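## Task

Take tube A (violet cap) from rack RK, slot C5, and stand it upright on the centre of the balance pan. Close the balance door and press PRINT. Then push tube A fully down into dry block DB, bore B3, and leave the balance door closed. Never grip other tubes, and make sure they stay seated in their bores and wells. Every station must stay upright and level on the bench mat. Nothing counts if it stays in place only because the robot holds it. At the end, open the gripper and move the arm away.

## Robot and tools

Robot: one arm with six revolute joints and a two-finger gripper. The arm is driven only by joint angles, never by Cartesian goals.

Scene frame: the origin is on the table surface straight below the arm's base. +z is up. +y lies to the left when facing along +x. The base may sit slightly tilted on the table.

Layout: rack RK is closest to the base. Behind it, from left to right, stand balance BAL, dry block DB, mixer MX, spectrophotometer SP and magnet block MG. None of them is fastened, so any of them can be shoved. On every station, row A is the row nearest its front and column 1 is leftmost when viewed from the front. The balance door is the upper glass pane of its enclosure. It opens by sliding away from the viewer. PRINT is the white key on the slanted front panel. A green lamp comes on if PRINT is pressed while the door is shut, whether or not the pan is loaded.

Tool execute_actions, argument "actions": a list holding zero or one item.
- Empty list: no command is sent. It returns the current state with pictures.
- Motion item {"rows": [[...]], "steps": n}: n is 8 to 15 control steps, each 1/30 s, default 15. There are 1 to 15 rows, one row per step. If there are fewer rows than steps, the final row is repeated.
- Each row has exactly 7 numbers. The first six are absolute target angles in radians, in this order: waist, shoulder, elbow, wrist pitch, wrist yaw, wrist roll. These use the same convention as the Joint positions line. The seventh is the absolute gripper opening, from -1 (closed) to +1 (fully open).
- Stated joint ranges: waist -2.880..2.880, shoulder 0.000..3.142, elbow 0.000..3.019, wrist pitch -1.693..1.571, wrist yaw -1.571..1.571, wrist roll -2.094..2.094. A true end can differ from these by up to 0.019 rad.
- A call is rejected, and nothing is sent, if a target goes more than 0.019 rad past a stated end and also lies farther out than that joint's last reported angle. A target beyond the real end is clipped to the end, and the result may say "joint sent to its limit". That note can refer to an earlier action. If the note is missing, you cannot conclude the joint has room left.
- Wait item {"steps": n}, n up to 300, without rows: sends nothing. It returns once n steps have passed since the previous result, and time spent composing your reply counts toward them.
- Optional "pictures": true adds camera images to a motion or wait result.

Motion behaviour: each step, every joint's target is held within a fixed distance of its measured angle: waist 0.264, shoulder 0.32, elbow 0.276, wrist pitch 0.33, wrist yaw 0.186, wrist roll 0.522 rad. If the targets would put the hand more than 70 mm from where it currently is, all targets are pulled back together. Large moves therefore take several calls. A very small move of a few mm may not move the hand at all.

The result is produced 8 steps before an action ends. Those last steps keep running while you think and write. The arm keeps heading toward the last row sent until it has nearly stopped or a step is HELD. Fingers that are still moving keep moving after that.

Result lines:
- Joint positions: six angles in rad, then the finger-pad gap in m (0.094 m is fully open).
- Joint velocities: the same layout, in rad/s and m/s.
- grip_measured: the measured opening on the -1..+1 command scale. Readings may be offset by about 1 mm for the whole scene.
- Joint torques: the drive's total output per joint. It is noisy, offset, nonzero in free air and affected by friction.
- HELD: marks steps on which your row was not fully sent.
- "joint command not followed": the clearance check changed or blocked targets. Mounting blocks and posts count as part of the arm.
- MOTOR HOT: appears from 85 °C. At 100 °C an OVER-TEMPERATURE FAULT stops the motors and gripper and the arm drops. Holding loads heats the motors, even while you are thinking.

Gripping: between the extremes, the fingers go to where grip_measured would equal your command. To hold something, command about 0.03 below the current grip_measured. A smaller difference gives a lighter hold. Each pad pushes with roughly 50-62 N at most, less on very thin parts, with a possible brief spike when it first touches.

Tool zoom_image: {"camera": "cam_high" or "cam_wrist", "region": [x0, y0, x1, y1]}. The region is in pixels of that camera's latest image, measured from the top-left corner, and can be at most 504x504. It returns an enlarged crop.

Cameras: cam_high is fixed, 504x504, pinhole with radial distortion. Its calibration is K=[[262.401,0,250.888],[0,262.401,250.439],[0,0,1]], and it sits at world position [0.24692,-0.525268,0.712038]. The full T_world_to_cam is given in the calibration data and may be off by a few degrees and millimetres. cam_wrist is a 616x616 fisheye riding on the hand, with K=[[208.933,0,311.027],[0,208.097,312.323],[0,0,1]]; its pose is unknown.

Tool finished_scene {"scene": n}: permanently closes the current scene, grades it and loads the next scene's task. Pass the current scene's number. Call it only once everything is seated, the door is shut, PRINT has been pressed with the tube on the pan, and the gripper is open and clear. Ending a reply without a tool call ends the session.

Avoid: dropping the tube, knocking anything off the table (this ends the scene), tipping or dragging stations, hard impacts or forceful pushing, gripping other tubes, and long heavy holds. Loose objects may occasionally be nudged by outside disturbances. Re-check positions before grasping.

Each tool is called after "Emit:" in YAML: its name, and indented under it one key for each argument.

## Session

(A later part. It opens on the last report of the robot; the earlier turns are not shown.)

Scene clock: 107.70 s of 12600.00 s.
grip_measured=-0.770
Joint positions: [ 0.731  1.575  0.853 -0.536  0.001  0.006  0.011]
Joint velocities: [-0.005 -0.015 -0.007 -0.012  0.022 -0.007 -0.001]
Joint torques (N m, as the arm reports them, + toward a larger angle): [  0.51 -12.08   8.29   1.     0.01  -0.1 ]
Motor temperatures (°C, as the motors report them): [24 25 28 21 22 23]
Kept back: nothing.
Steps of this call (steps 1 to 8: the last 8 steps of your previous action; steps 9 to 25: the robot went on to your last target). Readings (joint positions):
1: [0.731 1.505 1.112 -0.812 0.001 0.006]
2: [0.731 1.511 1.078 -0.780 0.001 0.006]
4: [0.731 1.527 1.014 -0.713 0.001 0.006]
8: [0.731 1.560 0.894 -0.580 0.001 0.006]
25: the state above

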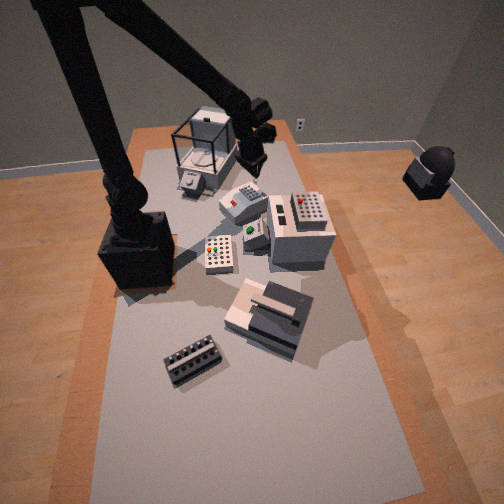

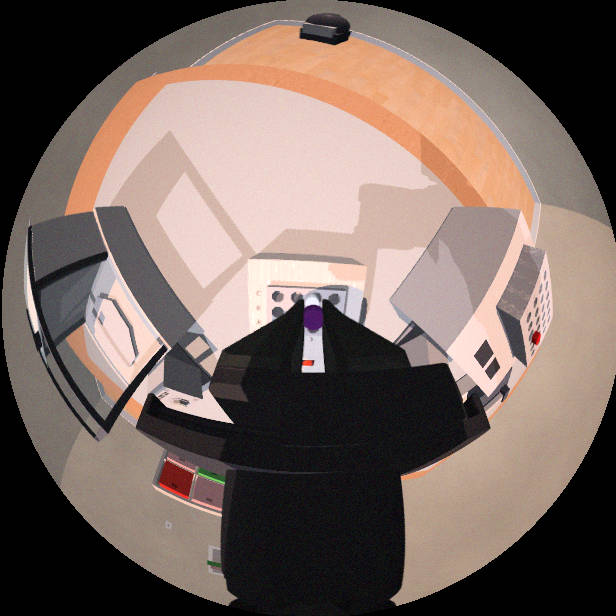

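Emit:
execute_actions:
  actions:
    - {"rows":[[0.74,1.56,0.85,-0.49,0,0,-0.8],[0.74,1.56,0.83,-0.46,0,0,-0.8],[0.74,1.56,0.81,-0.43,0,0,-0.8],[0.74,1.56,0.79,-0.41,0,0,-0.8],[0.74,1.56,0.77,-0.385,0,0,-0.8]]}

Emit:
execute_actions:
  actions:
    - {"steps":22}
  pictures: true

Emit:
zoom_image:
  camera: "cam_wrist"
  region: [230,220,400,390]

Emit:
zoom_image:
  camera: "cam_high"
  region: [210,140,300,230]

Scene clock: 108.37 s of 12600.00 s.
grip_measured=-0.770
Joint positions: [ 0.731  1.573  0.78  -0.412  0.001  0.006  0.011]
Joint velocities: [ 0.005 -0.015 -0.379  0.134 -0.022 -0.007 -0.001]
Joint torques (N m, as the arm reports them, + toward a larger angle): [  0.54 -11.4    6.84   1.1    0.02  -0.1 ]
Motor temperatures (°C, as the motors report them): [24 25 28 21 22 23]
Steps of this call (steps 1 to 13: the robot went on to your last target; steps 14 to 20: the first 7 steps of this action). Readings (joint positions):
14: [0.731 1.575 0.852 -0.530 0.001 0.006]
15: [0.731 1.575 0.847 -0.514 0.001 0.006]
17: [0.731 1.574 0.825 -0.465 0.001 0.006]
20: the state above

Scene clock: 109.10 s of 12600.00 s.
grip_measured=-0.770
Joint positions: [ 0.731  1.573  0.755 -0.401  0.001  0.006  0.011]
Joint velocities: [-0.005 -0.005  0.007  0.002 -0.007  0.007  0.001]
Joint torques (N m, as the arm reports them, + toward a larger angle): [  0.56 -11.29   6.97   1.06   0.01  -0.1 ]
Motor temperatures (°C, as the motors report them): [24 25 28 21 22 23]
Kept back: nothing.
Steps of this call (steps 1 to 8: the last 8 steps of your previous action; steps 9 to 22: the robot went on to your last target). Readings (joint positions):
1: [0.731 1.573 0.769 -0.409 0.001 0.006]
2: [0.731 1.573 0.761 -0.409 0.001 0.006]
4: [0.731 1.573 0.755 -0.409 0.001 0.006]
8: [0.731 1.573 0.755 -0.401 0.001 0.006]
22: the state above

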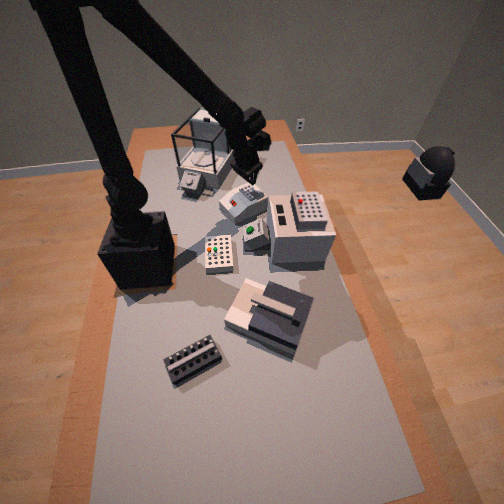

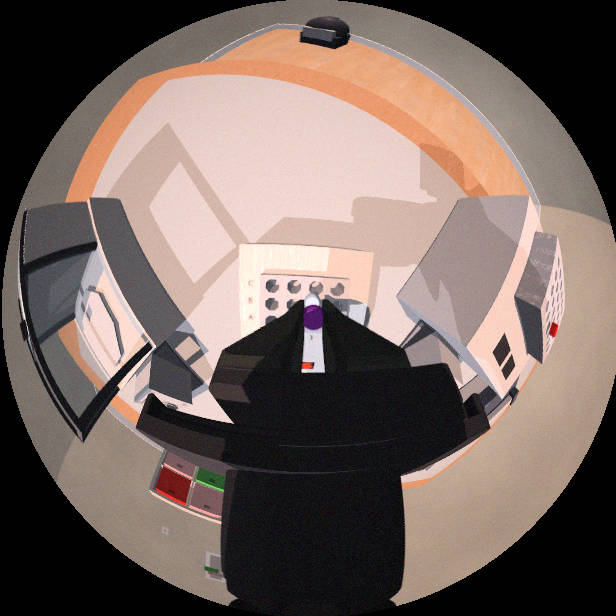

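Region (230, 220, 400, 390) of cam_wrist's 616x616 image, scaled by 2.965, with more detail than that image has.

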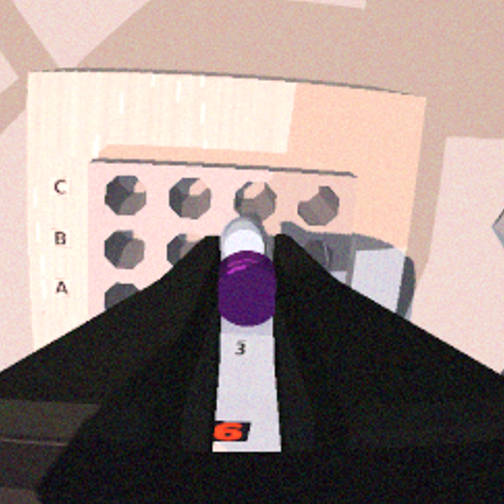

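Region (210, 140, 300, 230) of cam_high's 504x504 image, scaled by 5.600, with more detail than that image has.

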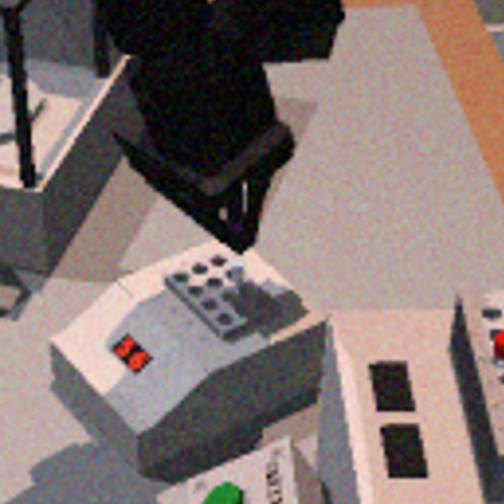

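Emit:
execute_actions:
  actions:
    - {"rows":[[0.712,1.575,0.75,-0.36,0,0,-0.8],[0.712,1.585,0.735,-0.34,0,0,-0.8],[0.712,1.585,0.718,-0.322,0,0,-0.8]]}

Emit:
execute_actions:
  actions:
    - {"steps":22}
  pictures: true

Emit:
zoom_image:
  camera: "cam_wrist"
  region: [230,220,400,390]

Scene clock: 109.77 s of 12600.00 s.
grip_measured=-0.771
Joint positions: [ 0.729  1.572  0.725 -0.335  0.001  0.006  0.011]
Joint velocities: [ 0.005 -0.015 -0.017  0.042  0.007 -0.037  0.001]
Joint torques (N m, as the arm reports them, + toward a larger angle): [-1.44 -8.66  5.25  0.97  0.   -0.1 ]
Motor temperatures (°C, as the motors report them): [24 25 28 21 22 23]
Steps of this call (steps 1 to 13: the robot went on to your last target; steps 14 to 20: the first 7 steps of this action). Readings (joint positions):
14: [0.731 1.573 0.754 -0.396 0.001 0.006]
15: [0.731 1.573 0.750 -0.383 0.001 0.006]
17: [0.731 1.574 0.734 -0.352 0.001 0.006]
20: the state above

Scene clock: 110.50 s of 12600.00 s.
grip_measured=-0.771
Joint positions: [ 0.729  1.572  0.725 -0.333  0.001  0.006  0.011]
Joint velocities: [-0.015  0.005 -0.017  0.007 -0.037 -0.037 -0.   ]
Joint torques (N m, as the arm reports them, + toward a larger angle): [-1.26 -8.99  5.19  0.97  0.02 -0.1 ]
Motor temperatures (°C, as the motors report them): [24 25 28 21 22 23]
Kept back: nothing.
Steps of this call (steps 1 to 8: the last 8 steps of your previous action; steps 9 to 15: the robot went on to your last target; steps 16 to 22: nothing new was sent). Readings (joint positions):
1: [0.729 1.572 0.725 -0.334 0.001 0.006]
2: [0.729 1.572 0.725 -0.334 0.001 0.006]
4: [0.729 1.572 0.725 -0.333 0.001 0.006]
8: [0.729 1.572 0.725 -0.333 0.001 0.006]
22: the state above
The arm was judged still, so your last target was given up. Only a new action makes it travel on or press farther. Fingers that are still opening or closing keep moving.

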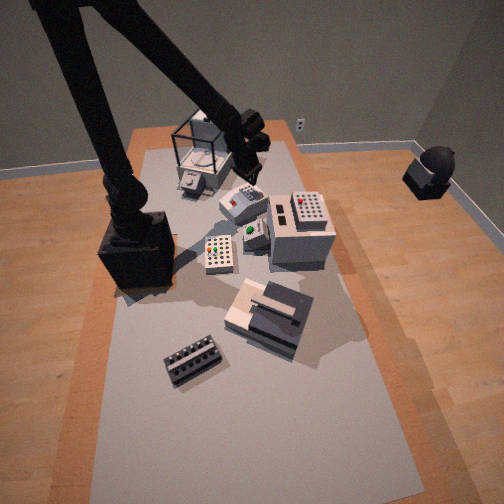

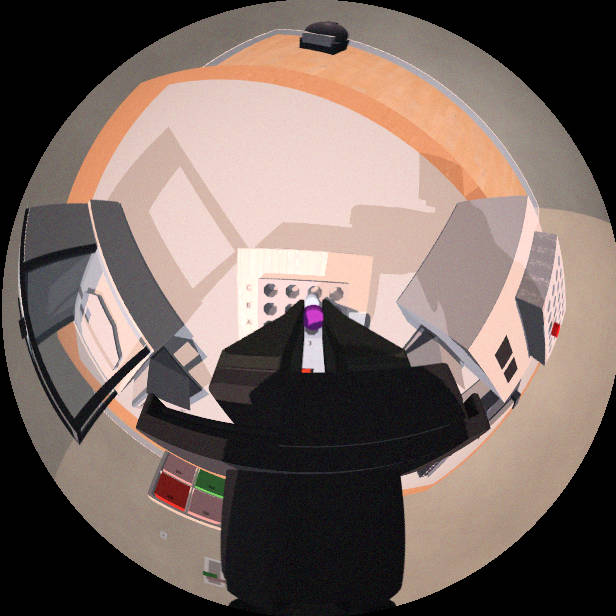

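Region (230, 220, 400, 390) of cam_wrist's 616x616 image, scaled by 2.965, with more detail than that image has.

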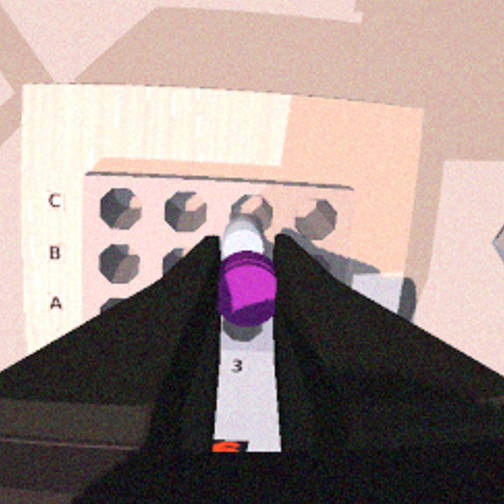

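Emit:
execute_actions:
  actions:
    - {"rows":[[0.72,1.535,0.74,-0.335,0,0,-0.8],[0.72,1.53,0.74,-0.35,0,0,-0.8],[0.72,1.53,0.74,-0.37,0,0,-0.8],[0.72,1.53,0.74,-0.39,0,0,-0.8],[0.72,1.53,0.74,-0.405,0,0,-0.8]]}

Emit:
execute_actions:
  actions:
    - {"steps":22}
  pictures: true

Emit:
zoom_image:
  camera: "cam_wrist"
  region: [230,220,400,390]

Scene clock: 111.20 s of 12600.00 s.
grip_measured=-0.771
Joint positions: [ 0.729  1.545  0.725 -0.387  0.001  0.006  0.011]
Joint velocities: [-0.005 -0.054 -0.002 -0.198  0.022 -0.022  0.002]
Joint torques (N m, as the arm reports them, + toward a larger angle): [ -0.72 -11.14   6.91   0.42   0.03  -0.1 ]
Motor temperatures (°C, as the motors report them): [24 25 28 21 22 23]
Steps of this call (steps 1 to 14: nothing new was sent; steps 15 to 21: the first 7 steps of this action). Readings (joint positions):
15: [0.729 1.570 0.725 -0.333 0.001 0.006]
16: [0.729 1.567 0.725 -0.335 0.001 0.006]
18: [0.729 1.557 0.725 -0.353 0.001 0.006]
21: the state above

Scene clock: 111.93 s of 12600.00 s.
grip_measured=-0.771
Joint positions: [ 0.729  1.544  0.725 -0.397  0.001  0.006  0.011]
Joint velocities: [-0.005 -0.005 -0.017  0.002 -0.037  0.007 -0.001]
Joint torques (N m, as the arm reports them, + toward a larger angle): [ -0.66 -10.99   6.93   0.23   0.03  -0.1 ]
Motor temperatures (°C, as the motors report them): [24 25 28 21 22 23]
Kept back: nothing.
Steps of this call (steps 1 to 8: the last 8 steps of your previous action; steps 9 to 15: the robot went on to your last target; steps 16 to 22: nothing new was sent). Readings (joint positions):
1: [0.729 1.544 0.725 -0.392 0.001 0.006]
2: [0.729 1.544 0.725 -0.394 0.001 0.006]
4: [0.729 1.544 0.725 -0.396 0.001 0.006]
8: [0.729 1.544 0.725 -0.397 0.001 0.006]
22: the state above
The arm was judged still, so your last target was given up. Only a new action makes it travel on or press farther. Fingers that are still opening or closing keep moving.

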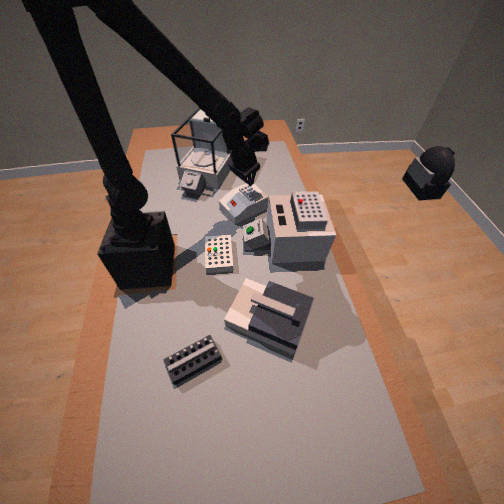

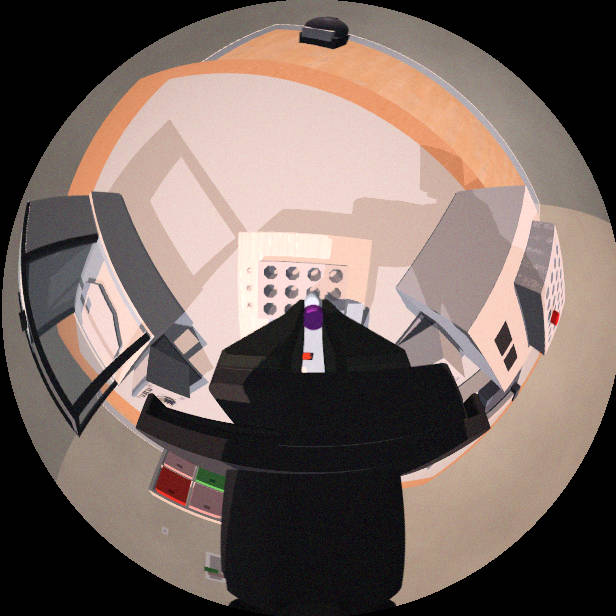

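Region (230, 220, 400, 390) of cam_wrist's 616x616 image, scaled by 2.965, with more detail than that image has.

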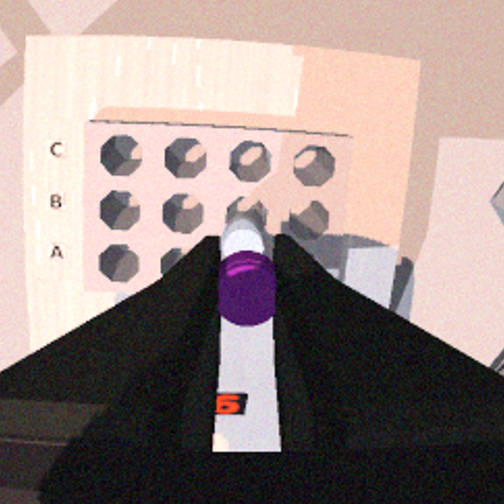

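Emit:
execute_actions:
  actions:
    - {"rows":[[0.72,1.55,0.74,-0.39,0,0,-0.8],[0.72,1.556,0.74,-0.38,0,0,-0.8],[0.72,1.562,0.74,-0.37,0,0,-0.8],[0.72,1.568,0.74,-0.362,0,0,-0.8],[0.72,1.572,0.73,-0.355,0,0,-0.8],[0.72,1.576,0.725,-0.345,0,0,-0.8],[0.72,1.58,0.72,-0.335,0,0,-0.8],[0.72,1.585,0.715,-0.325,0,0,-0.8],[0.72,1.59,0.71,-0.315,0,0,-0.8]]}

Emit:
execute_actions:
  actions:
    - {"steps":22}
  pictures: true

Emit:
zoom_image:
  camera: "cam_wrist"
  region: [230,220,400,390]

Scene clock: 112.60 s of 12600.00 s.
grip_measured=-0.771
Joint positions: [ 0.729  1.562  0.724 -0.367  0.001  0.006  0.011]
Joint velocities: [-0.005  0.142 -0.027  0.3   -0.007  0.051  0.002]
Joint torques (N m, as the arm reports them, + toward a larger angle): [-0.69 -9.6   5.5   0.93  0.02 -0.1 ]
Motor temperatures (°C, as the motors report them): [24 25 28 21 22 23]
Steps of this call (steps 1 to 13: nothing new was sent; steps 14 to 20: the first 7 steps of this action). Readings (joint positions):
14: [0.729 1.544 0.725 -0.397 0.001 0.006]
15: [0.729 1.545 0.725 -0.397 0.001 0.006]
17: [0.729 1.548 0.725 -0.390 0.001 0.006]
20: the state above

Scene clock: 113.33 s of 12600.00 s.
grip_measured=-0.771
Joint positions: [ 0.729  1.569  0.719 -0.329  0.001  0.006  0.011]
Joint velocities: [ 0.005 -0.005 -0.007  0.002 -0.037  0.066 -0.002]
Joint torques (N m, as the arm reports them, + toward a larger angle): [-0.67 -8.28  5.    1.08  0.03 -0.1 ]
Motor temperatures (°C, as the motors report them): [24 25 28 21 22 23]
Kept back: nothing.
Steps of this call (steps 1 to 8: the last 8 steps of your previous action; steps 9 to 22: the robot went on to your last target). Readings (joint positions):
1: [0.729 1.567 0.723 -0.357 0.001 0.006]
2: [0.729 1.567 0.722 -0.346 0.001 0.006]
4: [0.729 1.569 0.720 -0.333 0.001 0.006]
8: [0.729 1.569 0.719 -0.329 0.001 0.006]
22: the state above

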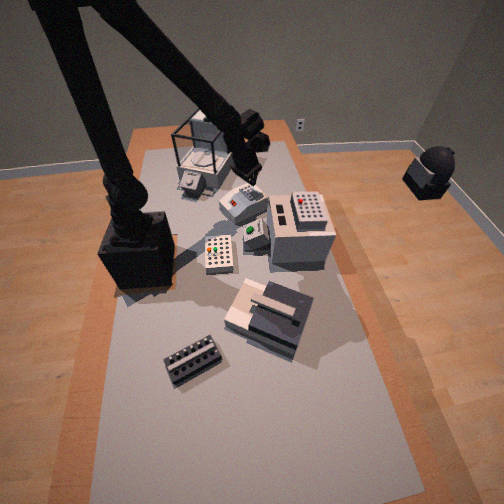

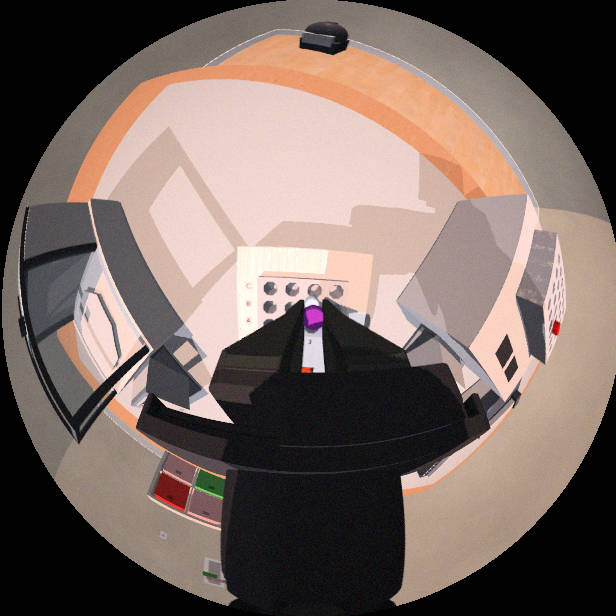

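Region (230, 220, 400, 390) of cam_wrist's 616x616 image, scaled by 2.965, with more detail than that image has.

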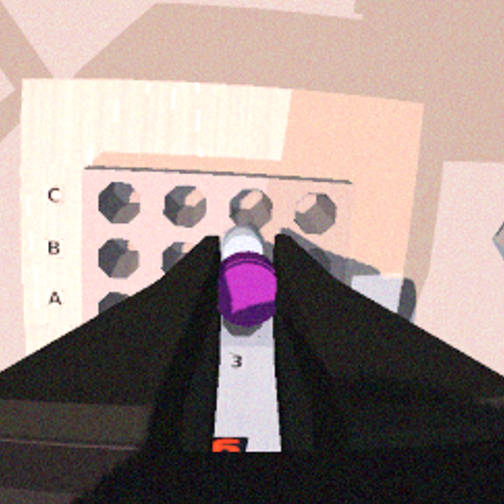

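Emit:
execute_actions:
  actions:
    - {"rows":[[0.72,1.535,0.74,-0.335,0,0,-0.8],[0.72,1.53,0.74,-0.35,0,0,-0.8],[0.72,1.53,0.74,-0.365,0,0,-0.8],[0.72,1.53,0.74,-0.38,0,0,-0.8]]}

Emit:
execute_actions:
  actions:
    - {"rows":[[0.72,1.545,0.73,-0.38,0,0,-0.8],[0.72,1.55,0.725,-0.375,0,0,-0.8],[0.72,1.555,0.72,-0.37,0,0,-0.8],[0.72,1.56,0.715,-0.36,0,0,-0.8]]}

Emit:
execute_actions:
  actions:
    - {"steps":22}
  pictures: true

Emit:
zoom_image:
  camera: "cam_wrist"
  region: [230,220,400,390]

Scene clock: 113.90 s of 12600.00 s.
grip_measured=-0.771
Joint positions: [ 0.729  1.546  0.719 -0.367  0.001  0.006  0.011]
Joint velocities: [-0.005 -0.034 -0.012 -0.085 -0.037 -0.051 -0.001]
Joint torques (N m, as the arm reports them, + toward a larger angle): [ -0.66 -11.     7.37   0.33   0.03  -0.1 ]
Motor temperatures (°C, as the motors report them): [24 25 28 21 22 23]
Steps of this call (steps 1 to 10: the robot went on to your last target; steps 11 to 17: the first 7 steps of this action). Readings (joint positions):
11: [0.729 1.566 0.719 -0.329 0.001 0.006]
12: [0.729 1.563 0.719 -0.332 0.001 0.006]
14: [0.729 1.554 0.719 -0.348 0.001 0.006]
17: the state above

Scene clock: 114.40 s of 12600.00 s.
grip_measured=-0.771
Joint positions: [ 0.729  1.55   0.715 -0.372  0.001  0.006  0.011]
Joint velocities: [-0.015  0.054 -0.051  0.007 -0.037  0.051  0.001]
Joint torques (N m, as the arm reports them, + toward a larger angle): [-0.71 -9.23  5.92  0.93  0.03 -0.1 ]
Motor temperatures (°C, as the motors report them): [24 25 28 21 22 23]
Steps of this call (steps 1 to 8: the last 8 steps of your previous action; steps 9 to 15: the first 7 steps of this action). Readings (joint positions):
9: [0.729 1.545 0.719 -0.372 0.001 0.006]
10: [0.729 1.545 0.719 -0.372 0.001 0.006]
12: [0.729 1.546 0.718 -0.372 0.001 0.006]
15: the state above

Scene clock: 115.13 s of 12600.00 s.
grip_measured=-0.771
Joint positions: [ 0.729  1.553  0.712 -0.371  0.001  0.006  0.011]
Joint velocities: [-0.005 -0.005  0.002 -0.017  0.007 -0.007 -0.   ]
Joint torques (N m, as the arm reports them, + toward a larger angle): [-0.73 -9.27  5.9   0.91  0.03 -0.1 ]
Motor temperatures (°C, as the motors report them): [24 25 27 21 22 23]
Kept back: nothing.
Steps of this call (steps 1 to 8: the last 8 steps of your previous action; steps 9 to 15: the robot went on to your last target; steps 16 to 22: nothing new was sent). Readings (joint positions):
1: [0.729 1.552 0.713 -0.372 0.001 0.006]
2: [0.729 1.553 0.712 -0.372 0.001 0.006]
4: [0.729 1.553 0.712 -0.371 0.001 0.006]
8: [0.729 1.553 0.712 -0.371 0.001 0.006]
22: the state above
The arm was judged still, so your last target was given up. Only a new action makes it travel on or press farther. Fingers that are still opening or closing keep moving.

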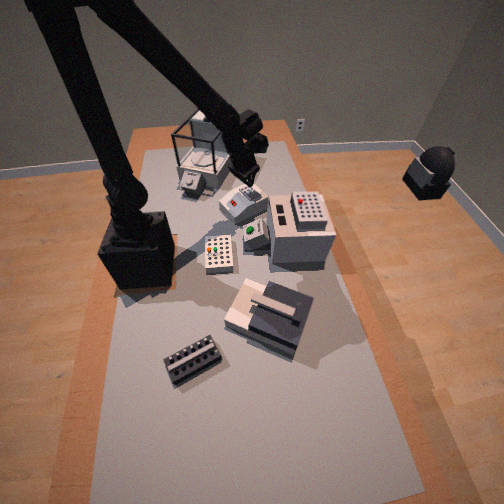

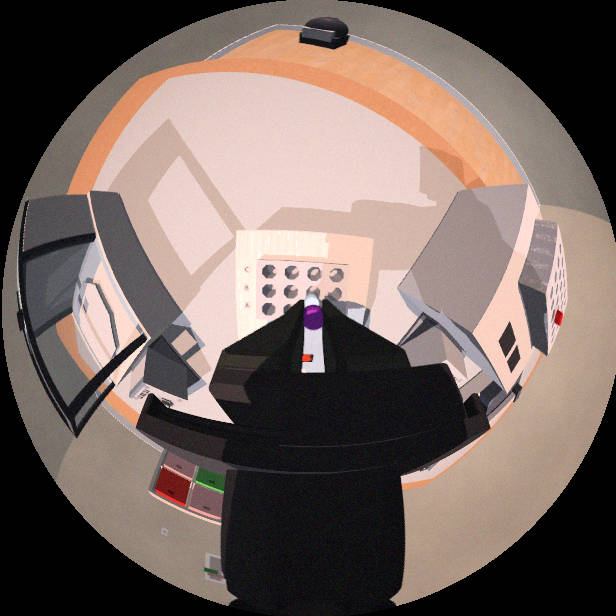

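Region (230, 220, 400, 390) of cam_wrist's 616x616 image, scaled by 2.965, with more detail than that image has.

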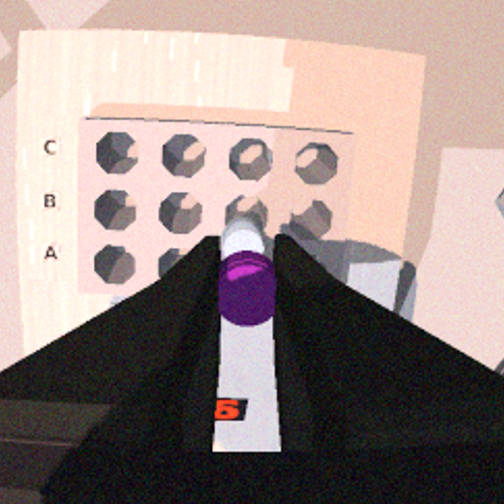

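Need ~4 mm out: q4 +.02 only, then press lightly.

Emit:
execute_actions:
  actions:
    - {"rows":[[0.72,1.55,0.72,-0.345,0,0,-0.8],[0.72,1.55,0.72,-0.335,0,0,-0.8],[0.72,1.55,0.72,-0.335,0,0,-0.8],[0.72,1.55,0.72,-0.335,0,0,-0.8],[0.72,1.55,0.72,-0.335,0,0,-0.8],[0.72,1.555,0.715,-0.335,0,0,-0.8],[0.72,1.56,0.71,-0.335,0,0,-0.8],[0.72,1.565,0.705,-0.335,0,0,-0.8],[0.72,1.57,0.703,-0.335,0,0,-0.8]]}

Emit:
execute_actions:
  actions:
    - {"steps":22}
  pictures: true

Emit:
zoom_image:
  camera: "cam_wrist"
  region: [230,220,400,390]

Scene clock: 118.10 s of 12600.00 s.
grip_measured=-0.771
Joint positions: [ 0.729  1.553  0.712 -0.351  0.001  0.006  0.011]
Joint velocities: [ 0.005 -0.005 -0.037  0.027 -0.007  0.051  0.   ]
Joint torques (N m, as the arm reports them, + toward a larger angle): [-0.74 -9.29  5.55  1.2   0.02 -0.1 ]
Motor temperatures (°C, as the motors report them): [24 25 27 21 22 23]
Steps of this call (steps 1 to 82: nothing new was sent; steps 83 to 89: the first 7 steps of this action). Readings (joint positions):
83: [0.729 1.553 0.712 -0.369 0.001 0.006]
84: [0.729 1.553 0.712 -0.364 0.001 0.006]
86: [0.729 1.553 0.712 -0.356 0.001 0.006]
89: the state above

Scene clock: 118.83 s of 12600.00 s.
grip_measured=-0.771
Joint positions: [ 0.729  1.555  0.706 -0.346  0.001  0.006  0.011]
Joint velocities: [-0.005  0.005  0.002 -0.007  0.007  0.022 -0.001]
Joint torques (N m, as the arm reports them, + toward a larger angle): [-0.7  -8.64  5.41  0.93  0.03 -0.1 ]
Motor temperatures (°C, as the motors report them): [24 25 27 21 22 23]
Kept back: nothing.
Steps of this call (steps 1 to 8: the last 8 steps of your previous action; steps 9 to 15: the robot went on to your last target; steps 16 to 22: nothing new was sent). Readings (joint positions):
1: [0.729 1.553 0.710 -0.351 0.001 0.006]
2: [0.729 1.554 0.709 -0.350 0.001 0.006]
4: [0.729 1.555 0.706 -0.348 0.001 0.006]
8: [0.729 1.555 0.706 -0.346 0.001 0.006]
22: the state above
The arm was judged still, so your last target was given up. Only a new action makes it travel on or press farther. Fingers that are still opening or closing keep moving.

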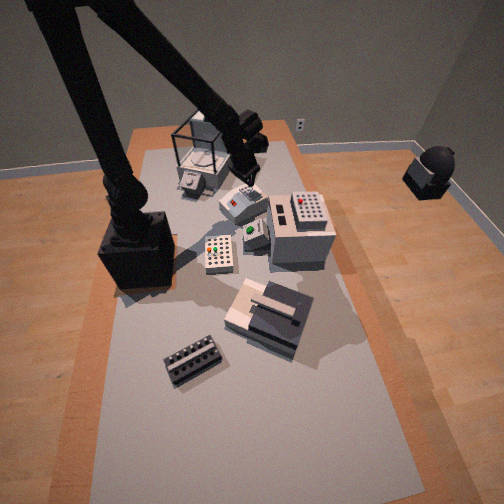

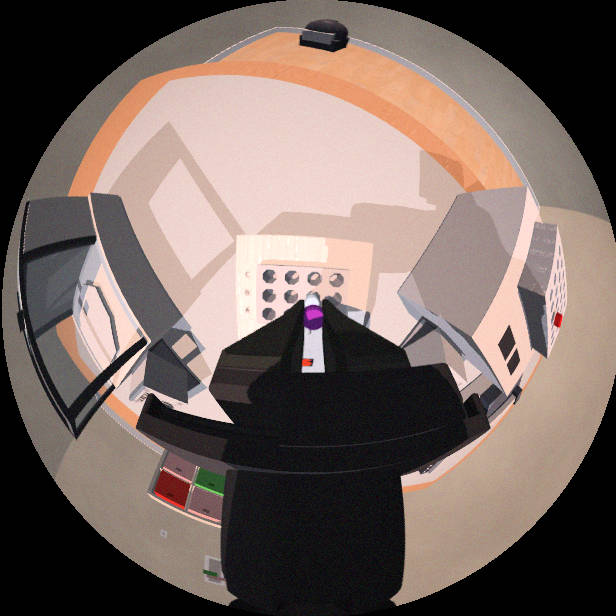

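Region (230, 220, 400, 390) of cam_wrist's 616x616 image, scaled by 2.965, with more detail than that image has.

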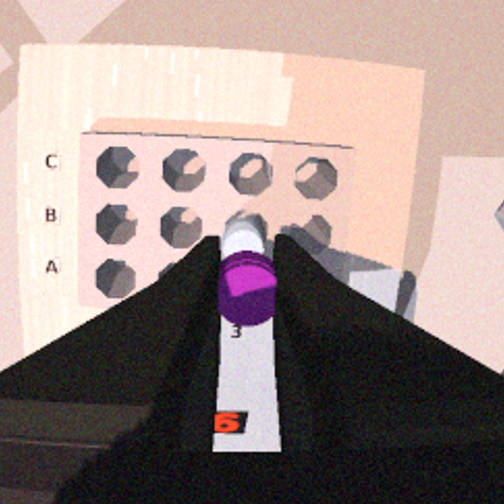

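Still slightly short and slightly left.

Emit:
execute_actions:
  actions:
    - {"rows":[[0.71,1.565,0.71,-0.325,0,0,-0.8],[0.708,1.565,0.71,-0.318,0,0,-0.8],[0.708,1.565,0.71,-0.312,0,0,-0.8],[0.708,1.57,0.703,-0.312,0,0,-0.8],[0.708,1.575,0.7,-0.312,0,0,-0.8]]}

Emit:
execute_actions:
  actions:
    - {"steps":22}
  pictures: true

Emit:
zoom_image:
  camera: "cam_wrist"
  region: [230,220,400,390]

Scene clock: 119.37 s of 12600.00 s.
grip_measured=-0.771
Joint positions: [ 0.726  1.558  0.705 -0.327  0.001  0.006  0.011]
Joint velocities: [-0.015 -0.005 -0.007  0.017  0.007 -0.066 -0.   ]
Joint torques (N m, as the arm reports them, + toward a larger angle): [-1.3  -8.3   5.31  1.09  0.05 -0.1 ]
Motor temperatures (°C, as the motors report them): [24 25 27 21 22 23]
Steps of this call (steps 1 to 9: nothing new was sent; steps 10 to 16: the first 7 steps of this action). Readings (joint positions):
10: [0.729 1.555 0.706 -0.344 0.001 0.006]
11: [0.728 1.555 0.706 -0.342 0.001 0.006]
13: [0.727 1.556 0.706 -0.334 0.001 0.006]
16: the state above

Scene clock: 120.10 s of 12600.00 s.
grip_measured=-0.771
Joint positions: [ 0.726  1.558  0.705 -0.327  0.001  0.006  0.011]
Joint velocities: [-0.005 -0.005  0.022 -0.012 -0.051 -0.037 -0.001]
Joint torques (N m, as the arm reports them, + toward a larger angle): [-1.29 -8.38  5.31  1.09  0.05 -0.1 ]
Motor temperatures (°C, as the motors report them): [24 25 27 21 22 23]
Kept back: nothing.
Steps of this call (steps 1 to 8: the last 8 steps of your previous action; steps 9 to 15: the robot went on to your last target; steps 16 to 22: nothing new was sent). Readings (joint positions):
1: [0.726 1.558 0.705 -0.327 0.001 0.006]
2: [0.726 1.558 0.705 -0.327 0.001 0.006]
4: [0.726 1.558 0.705 -0.327 0.001 0.006]
8: [0.726 1.558 0.705 -0.327 0.001 0.006]
22: the state above
The arm was judged still, so your last target was given up. Only a new action makes it travel on or press farther. Fingers that are still opening or closing keep moving.

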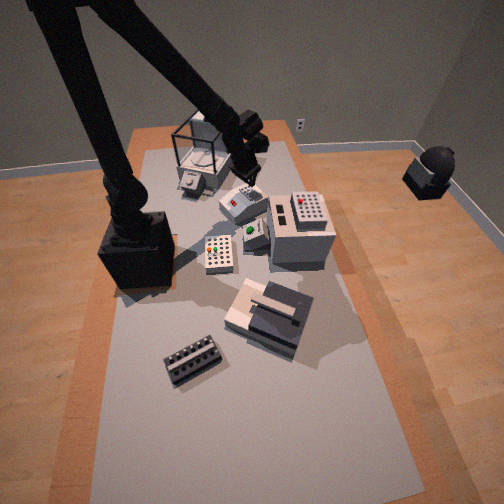

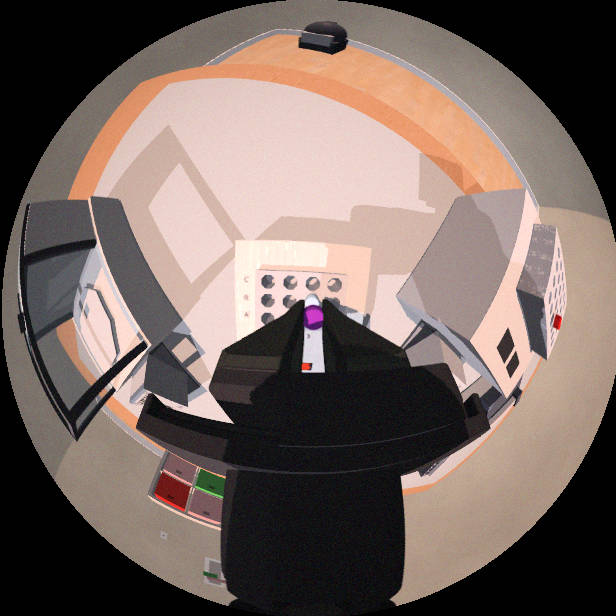

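Region (230, 220, 400, 390) of cam_wrist's 616x616 image, scaled by 2.965, with more detail than that image has.

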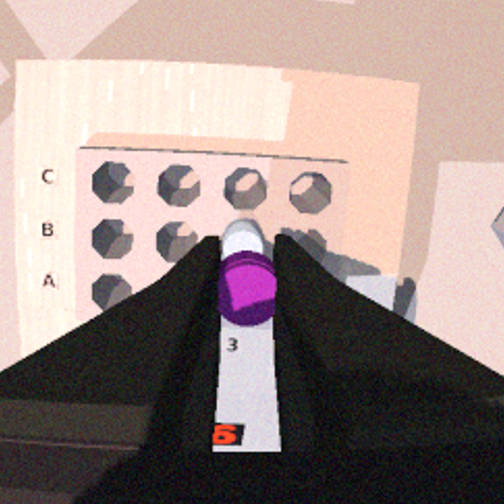

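Emit:
execute_actions:
  actions:
    - {"rows":[[0.708,1.575,0.693,-0.312,0,0,-0.8],[0.708,1.575,0.686,-0.312,0,0,-0.8],[0.708,1.578,0.68,-0.312,0,0,-0.8],[0.708,1.58,0.674,-0.312,0,0,-0.8]]}

Emit:
execute_actions:
  actions:
    - {"steps":22}
  pictures: true

Emit:
zoom_image:
  camera: "cam_wrist"
  region: [230,220,400,390]

Scene clock: 120.63 s of 12600.00 s.
grip_measured=-0.771
Joint positions: [ 0.726  1.556  0.696 -0.315  0.001  0.006  0.011]
Joint velocities: [ 0.005 -0.024 -0.012  0.032  0.022  0.022 -0.001]
Joint torques (N m, as the arm reports them, + toward a larger angle): [-1.35 -7.73  4.11  0.67  0.04 -0.1 ]
Motor temperatures (°C, as the motors report them): [24 25 27 21 22 23]
Steps of this call (steps 1 to 9: nothing new was sent; steps 10 to 16: the first 7 steps of this action). Readings (joint positions):
10: [0.726 1.558 0.704 -0.327 0.001 0.006]
11: [0.726 1.558 0.702 -0.325 0.001 0.006]
13: [0.726 1.557 0.699 -0.319 0.001 0.006]
16: the state above

Scene clock: 121.37 s of 12600.00 s.
grip_measured=-0.771
Joint positions: [ 0.726  1.556  0.696 -0.314  0.001  0.006  0.011]
Joint velocities: [-0.005 -0.015 -0.002  0.007 -0.007 -0.037 -0.   ]
Joint torques (N m, as the arm reports them, + toward a larger angle): [-1.27 -7.82  4.04  0.68  0.05 -0.1 ]
Motor temperatures (°C, as the motors report them): [24 25 27 21 22 23]
Kept back: nothing.
Steps of this call (steps 1 to 8: the last 8 steps of your previous action; steps 9 to 15: the robot went on to your last target; steps 16 to 22: nothing new was sent). Readings (joint positions):
1: [0.726 1.556 0.696 -0.314 0.001 0.006]
2: [0.726 1.556 0.696 -0.314 0.001 0.006]
4: [0.726 1.556 0.696 -0.314 0.001 0.006]
8: [0.726 1.556 0.696 -0.314 0.001 0.006]
22: the state above
The arm was judged still, so your last target was given up. Only a new action makes it travel on or press farther. Fingers that are still opening or closing keep moving.

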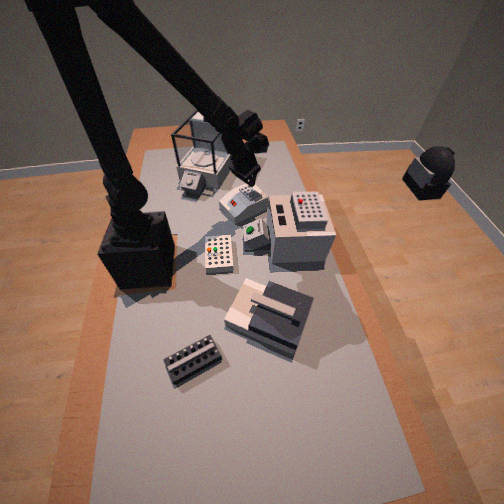

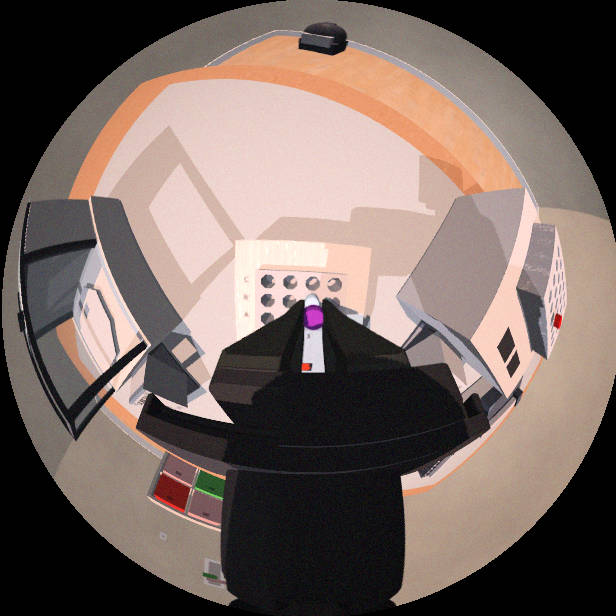

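Region (230, 220, 400, 390) of cam_wrist's 616x616 image, scaled by 2.965, with more detail than that image has.

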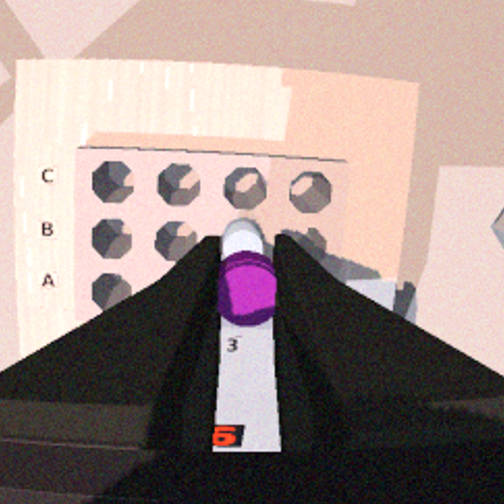

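Slide back slowly under light load.

Emit:
execute_actions:
  actions:
    - {"rows":[[0.708,1.565,0.69,-0.32,0,0,-0.8],[0.708,1.565,0.69,-0.323,0,0,-0.8],[0.708,1.565,0.69,-0.326,0,0,-0.8],[0.708,1.565,0.69,-0.329,0,0,-0.8],[0.708,1.565,0.69,-0.332,0,0,-0.8],[0.708,1.565,0.69,-0.335,0,0,-0.8],[0.708,1.565,0.69,-0.338,0,0,-0.8],[0.708,1.565,0.69,-0.341,0,0,-0.8],[0.708,1.565,0.69,-0.344,0,0,-0.8],[0.708,1.565,0.69,-0.347,0,0,-0.8],[0.708,1.565,0.69,-0.35,0,0,-0.8],[0.708,1.565,0.69,-0.353,0,0,-0.8],[0.708,1.565,0.69,-0.356,0,0,-0.8]]}

Emit:
execute_actions:
  actions:
    - {"steps":22}
  pictures: true

Emit:
zoom_image:
  camera: "cam_wrist"
  region: [230,220,400,390]

Scene clock: 122.03 s of 12600.00 s.
grip_measured=-0.771
Joint positions: [ 0.726  1.554  0.696 -0.316  0.001  0.006  0.011]
Joint velocities: [-0.024 -0.015 -0.012 -0.046 -0.051  0.022 -0.   ]
Joint torques (N m, as the arm reports them, + toward a larger angle): [-1.22 -8.71  5.3   0.06  0.05 -0.1 ]
Motor temperatures (°C, as the motors report them): [24 25 27 21 22 23]
Steps of this call (steps 1 to 13: nothing new was sent; steps 14 to 20: the first 7 steps of this action). Readings (joint positions):
14: [0.726 1.555 0.696 -0.314 0.001 0.006]
15: [0.726 1.555 0.696 -0.314 0.001 0.006]
17: [0.726 1.555 0.696 -0.314 0.001 0.006]
20: the state above

Scene clock: 122.77 s of 12600.00 s.
grip_measured=-0.771
Joint positions: [ 0.725  1.553  0.696 -0.329  0.001  0.006  0.011]
Joint velocities: [-0.005 -0.005  0.007  0.002 -0.037 -0.022  0.001]
Joint torques (N m, as the arm reports them, + toward a larger angle): [-1.24 -8.7   5.21 -0.33  0.04 -0.1 ]
Motor temperatures (°C, as the motors report them): [24 25 27 21 22 23]
Kept back: nothing.
Steps of this call (steps 1 to 8: the last 8 steps of your previous action; steps 9 to 22: the robot went on to your last target). Readings (joint positions):
1: [0.726 1.554 0.696 -0.317 0.001 0.006]
2: [0.726 1.554 0.696 -0.319 0.001 0.006]
4: [0.726 1.554 0.696 -0.322 0.001 0.006]
8: [0.725 1.553 0.696 -0.328 0.001 0.006]
22: the state above

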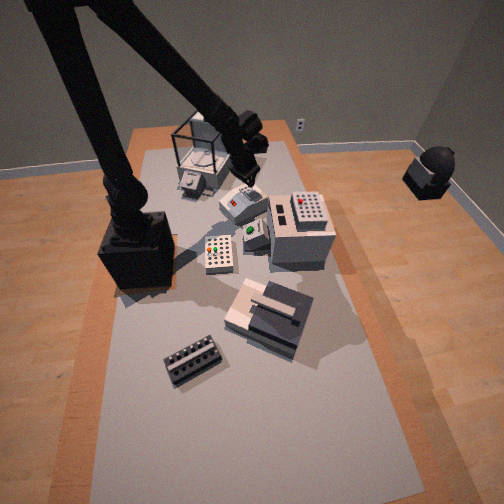

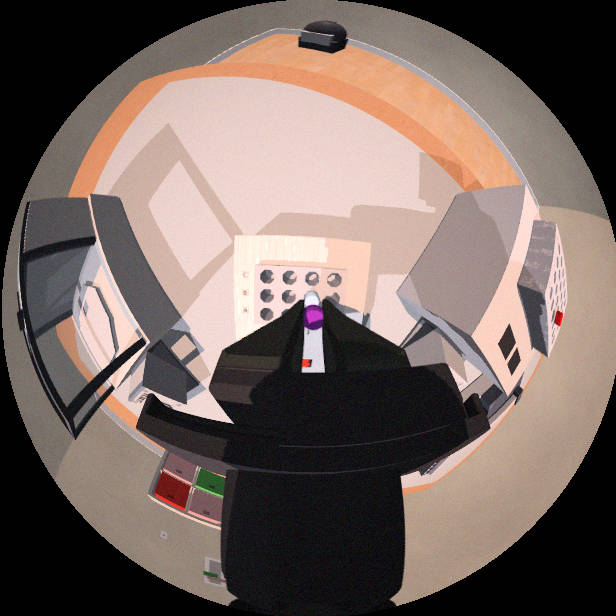

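Region (230, 220, 400, 390) of cam_wrist's 616x616 image, scaled by 2.965, with more detail than that image has.

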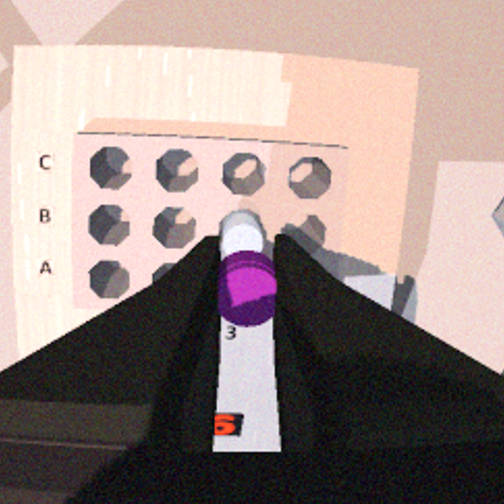

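Emit:
execute_actions:
  actions:
    - {"rows":[[0.715,1.57,0.685,-0.33,0,0,-0.8],[0.715,1.576,0.68,-0.325,0,0,-0.8],[0.715,1.582,0.675,-0.32,0,0,-0.8],[0.715,1.588,0.67,-0.31,0,0,-0.8],[0.715,1.594,0.665,-0.3,0,0,-0.8],[0.715,1.6,0.66,-0.29,0,0,-0.8]]}

Emit:
execute_actions:
  actions:
    - {"steps":22}
  pictures: true

Emit:
zoom_image:
  camera: "cam_wrist"
  region: [230,220,400,390]

Emit:
zoom_image:
  camera: "cam_high"
  region: [220,160,280,220]

Scene clock: 123.50 s of 12600.00 s.
grip_measured=-0.771
Joint positions: [ 0.725  1.553  0.687 -0.3    0.001  0.006  0.011]
Joint velocities: [-0.015 -0.005 -0.056  0.149 -0.007  0.007 -0.   ]
Joint torques (N m, as the arm reports them, + toward a larger angle): [-0.76 -6.06  3.82  0.56  0.05 -0.1 ]
Motor temperatures (°C, as the motors report them): [24 25 27 21 22 23]
Steps of this call (steps 1 to 15: the robot went on to your last target; steps 16 to 22: the first 7 steps of this action). Readings (joint positions):
16: [0.725 1.553 0.696 -0.329 0.001 0.006]
17: [0.725 1.553 0.696 -0.327 0.001 0.006]
19: [0.725 1.553 0.694 -0.321 0.001 0.006]
22: the state above

Scene clock: 124.23 s of 12600.00 s.
grip_measured=-0.771
Joint positions: [ 0.725  1.553  0.685 -0.293  0.001  0.006  0.011]
Joint velocities: [ 0.005  0.024 -0.012  0.002 -0.022 -0.037 -0.001]
Joint torques (N m, as the arm reports them, + toward a larger angle): [-0.73 -5.89  3.75  0.75  0.04 -0.1 ]
Motor temperatures (°C, as the motors report them): [24 25 27 21 22 23]
Kept back: nothing.
Steps of this call (steps 1 to 8: the last 8 steps of your previous action; steps 9 to 15: the robot went on to your last target; steps 16 to 22: nothing new was sent). Readings (joint positions):
1: [0.725 1.553 0.686 -0.297 0.001 0.006]
2: [0.725 1.553 0.686 -0.295 0.001 0.006]
4: [0.725 1.553 0.685 -0.294 0.001 0.006]
8: [0.725 1.553 0.685 -0.293 0.001 0.006]
22: the state above
The arm was judged still, so your last target was given up. Only a new action makes it travel on or press farther. Fingers that are still opening or closing keep moving.

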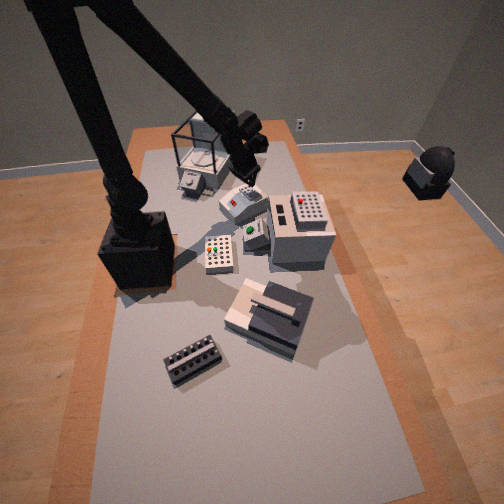

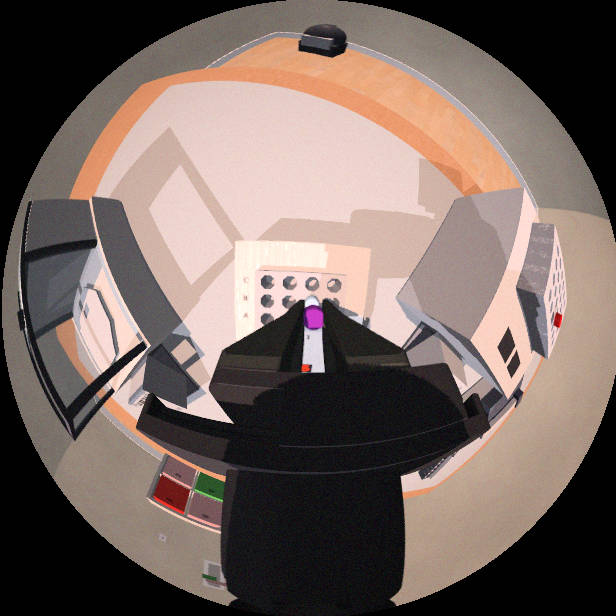

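Region (230, 220, 400, 390) of cam_wrist's 616x616 image, scaled by 2.965, with more detail than that image has.

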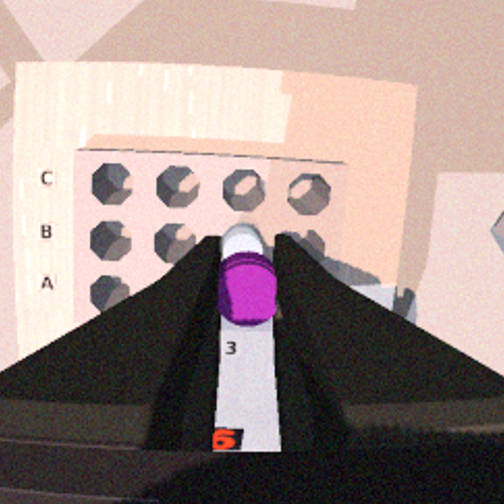

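Region (220, 160, 280, 220) of cam_high's 504x504 image, scaled by 8.400, with more detail than that image has.

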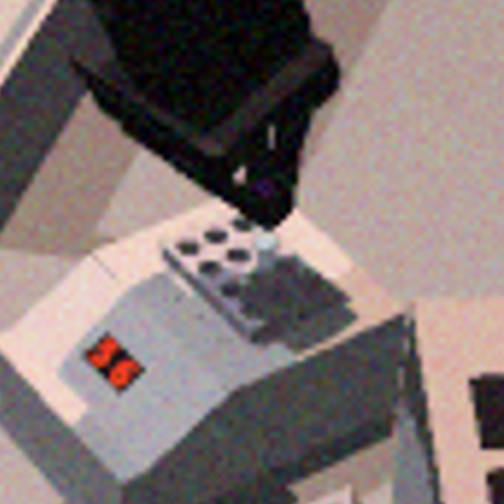

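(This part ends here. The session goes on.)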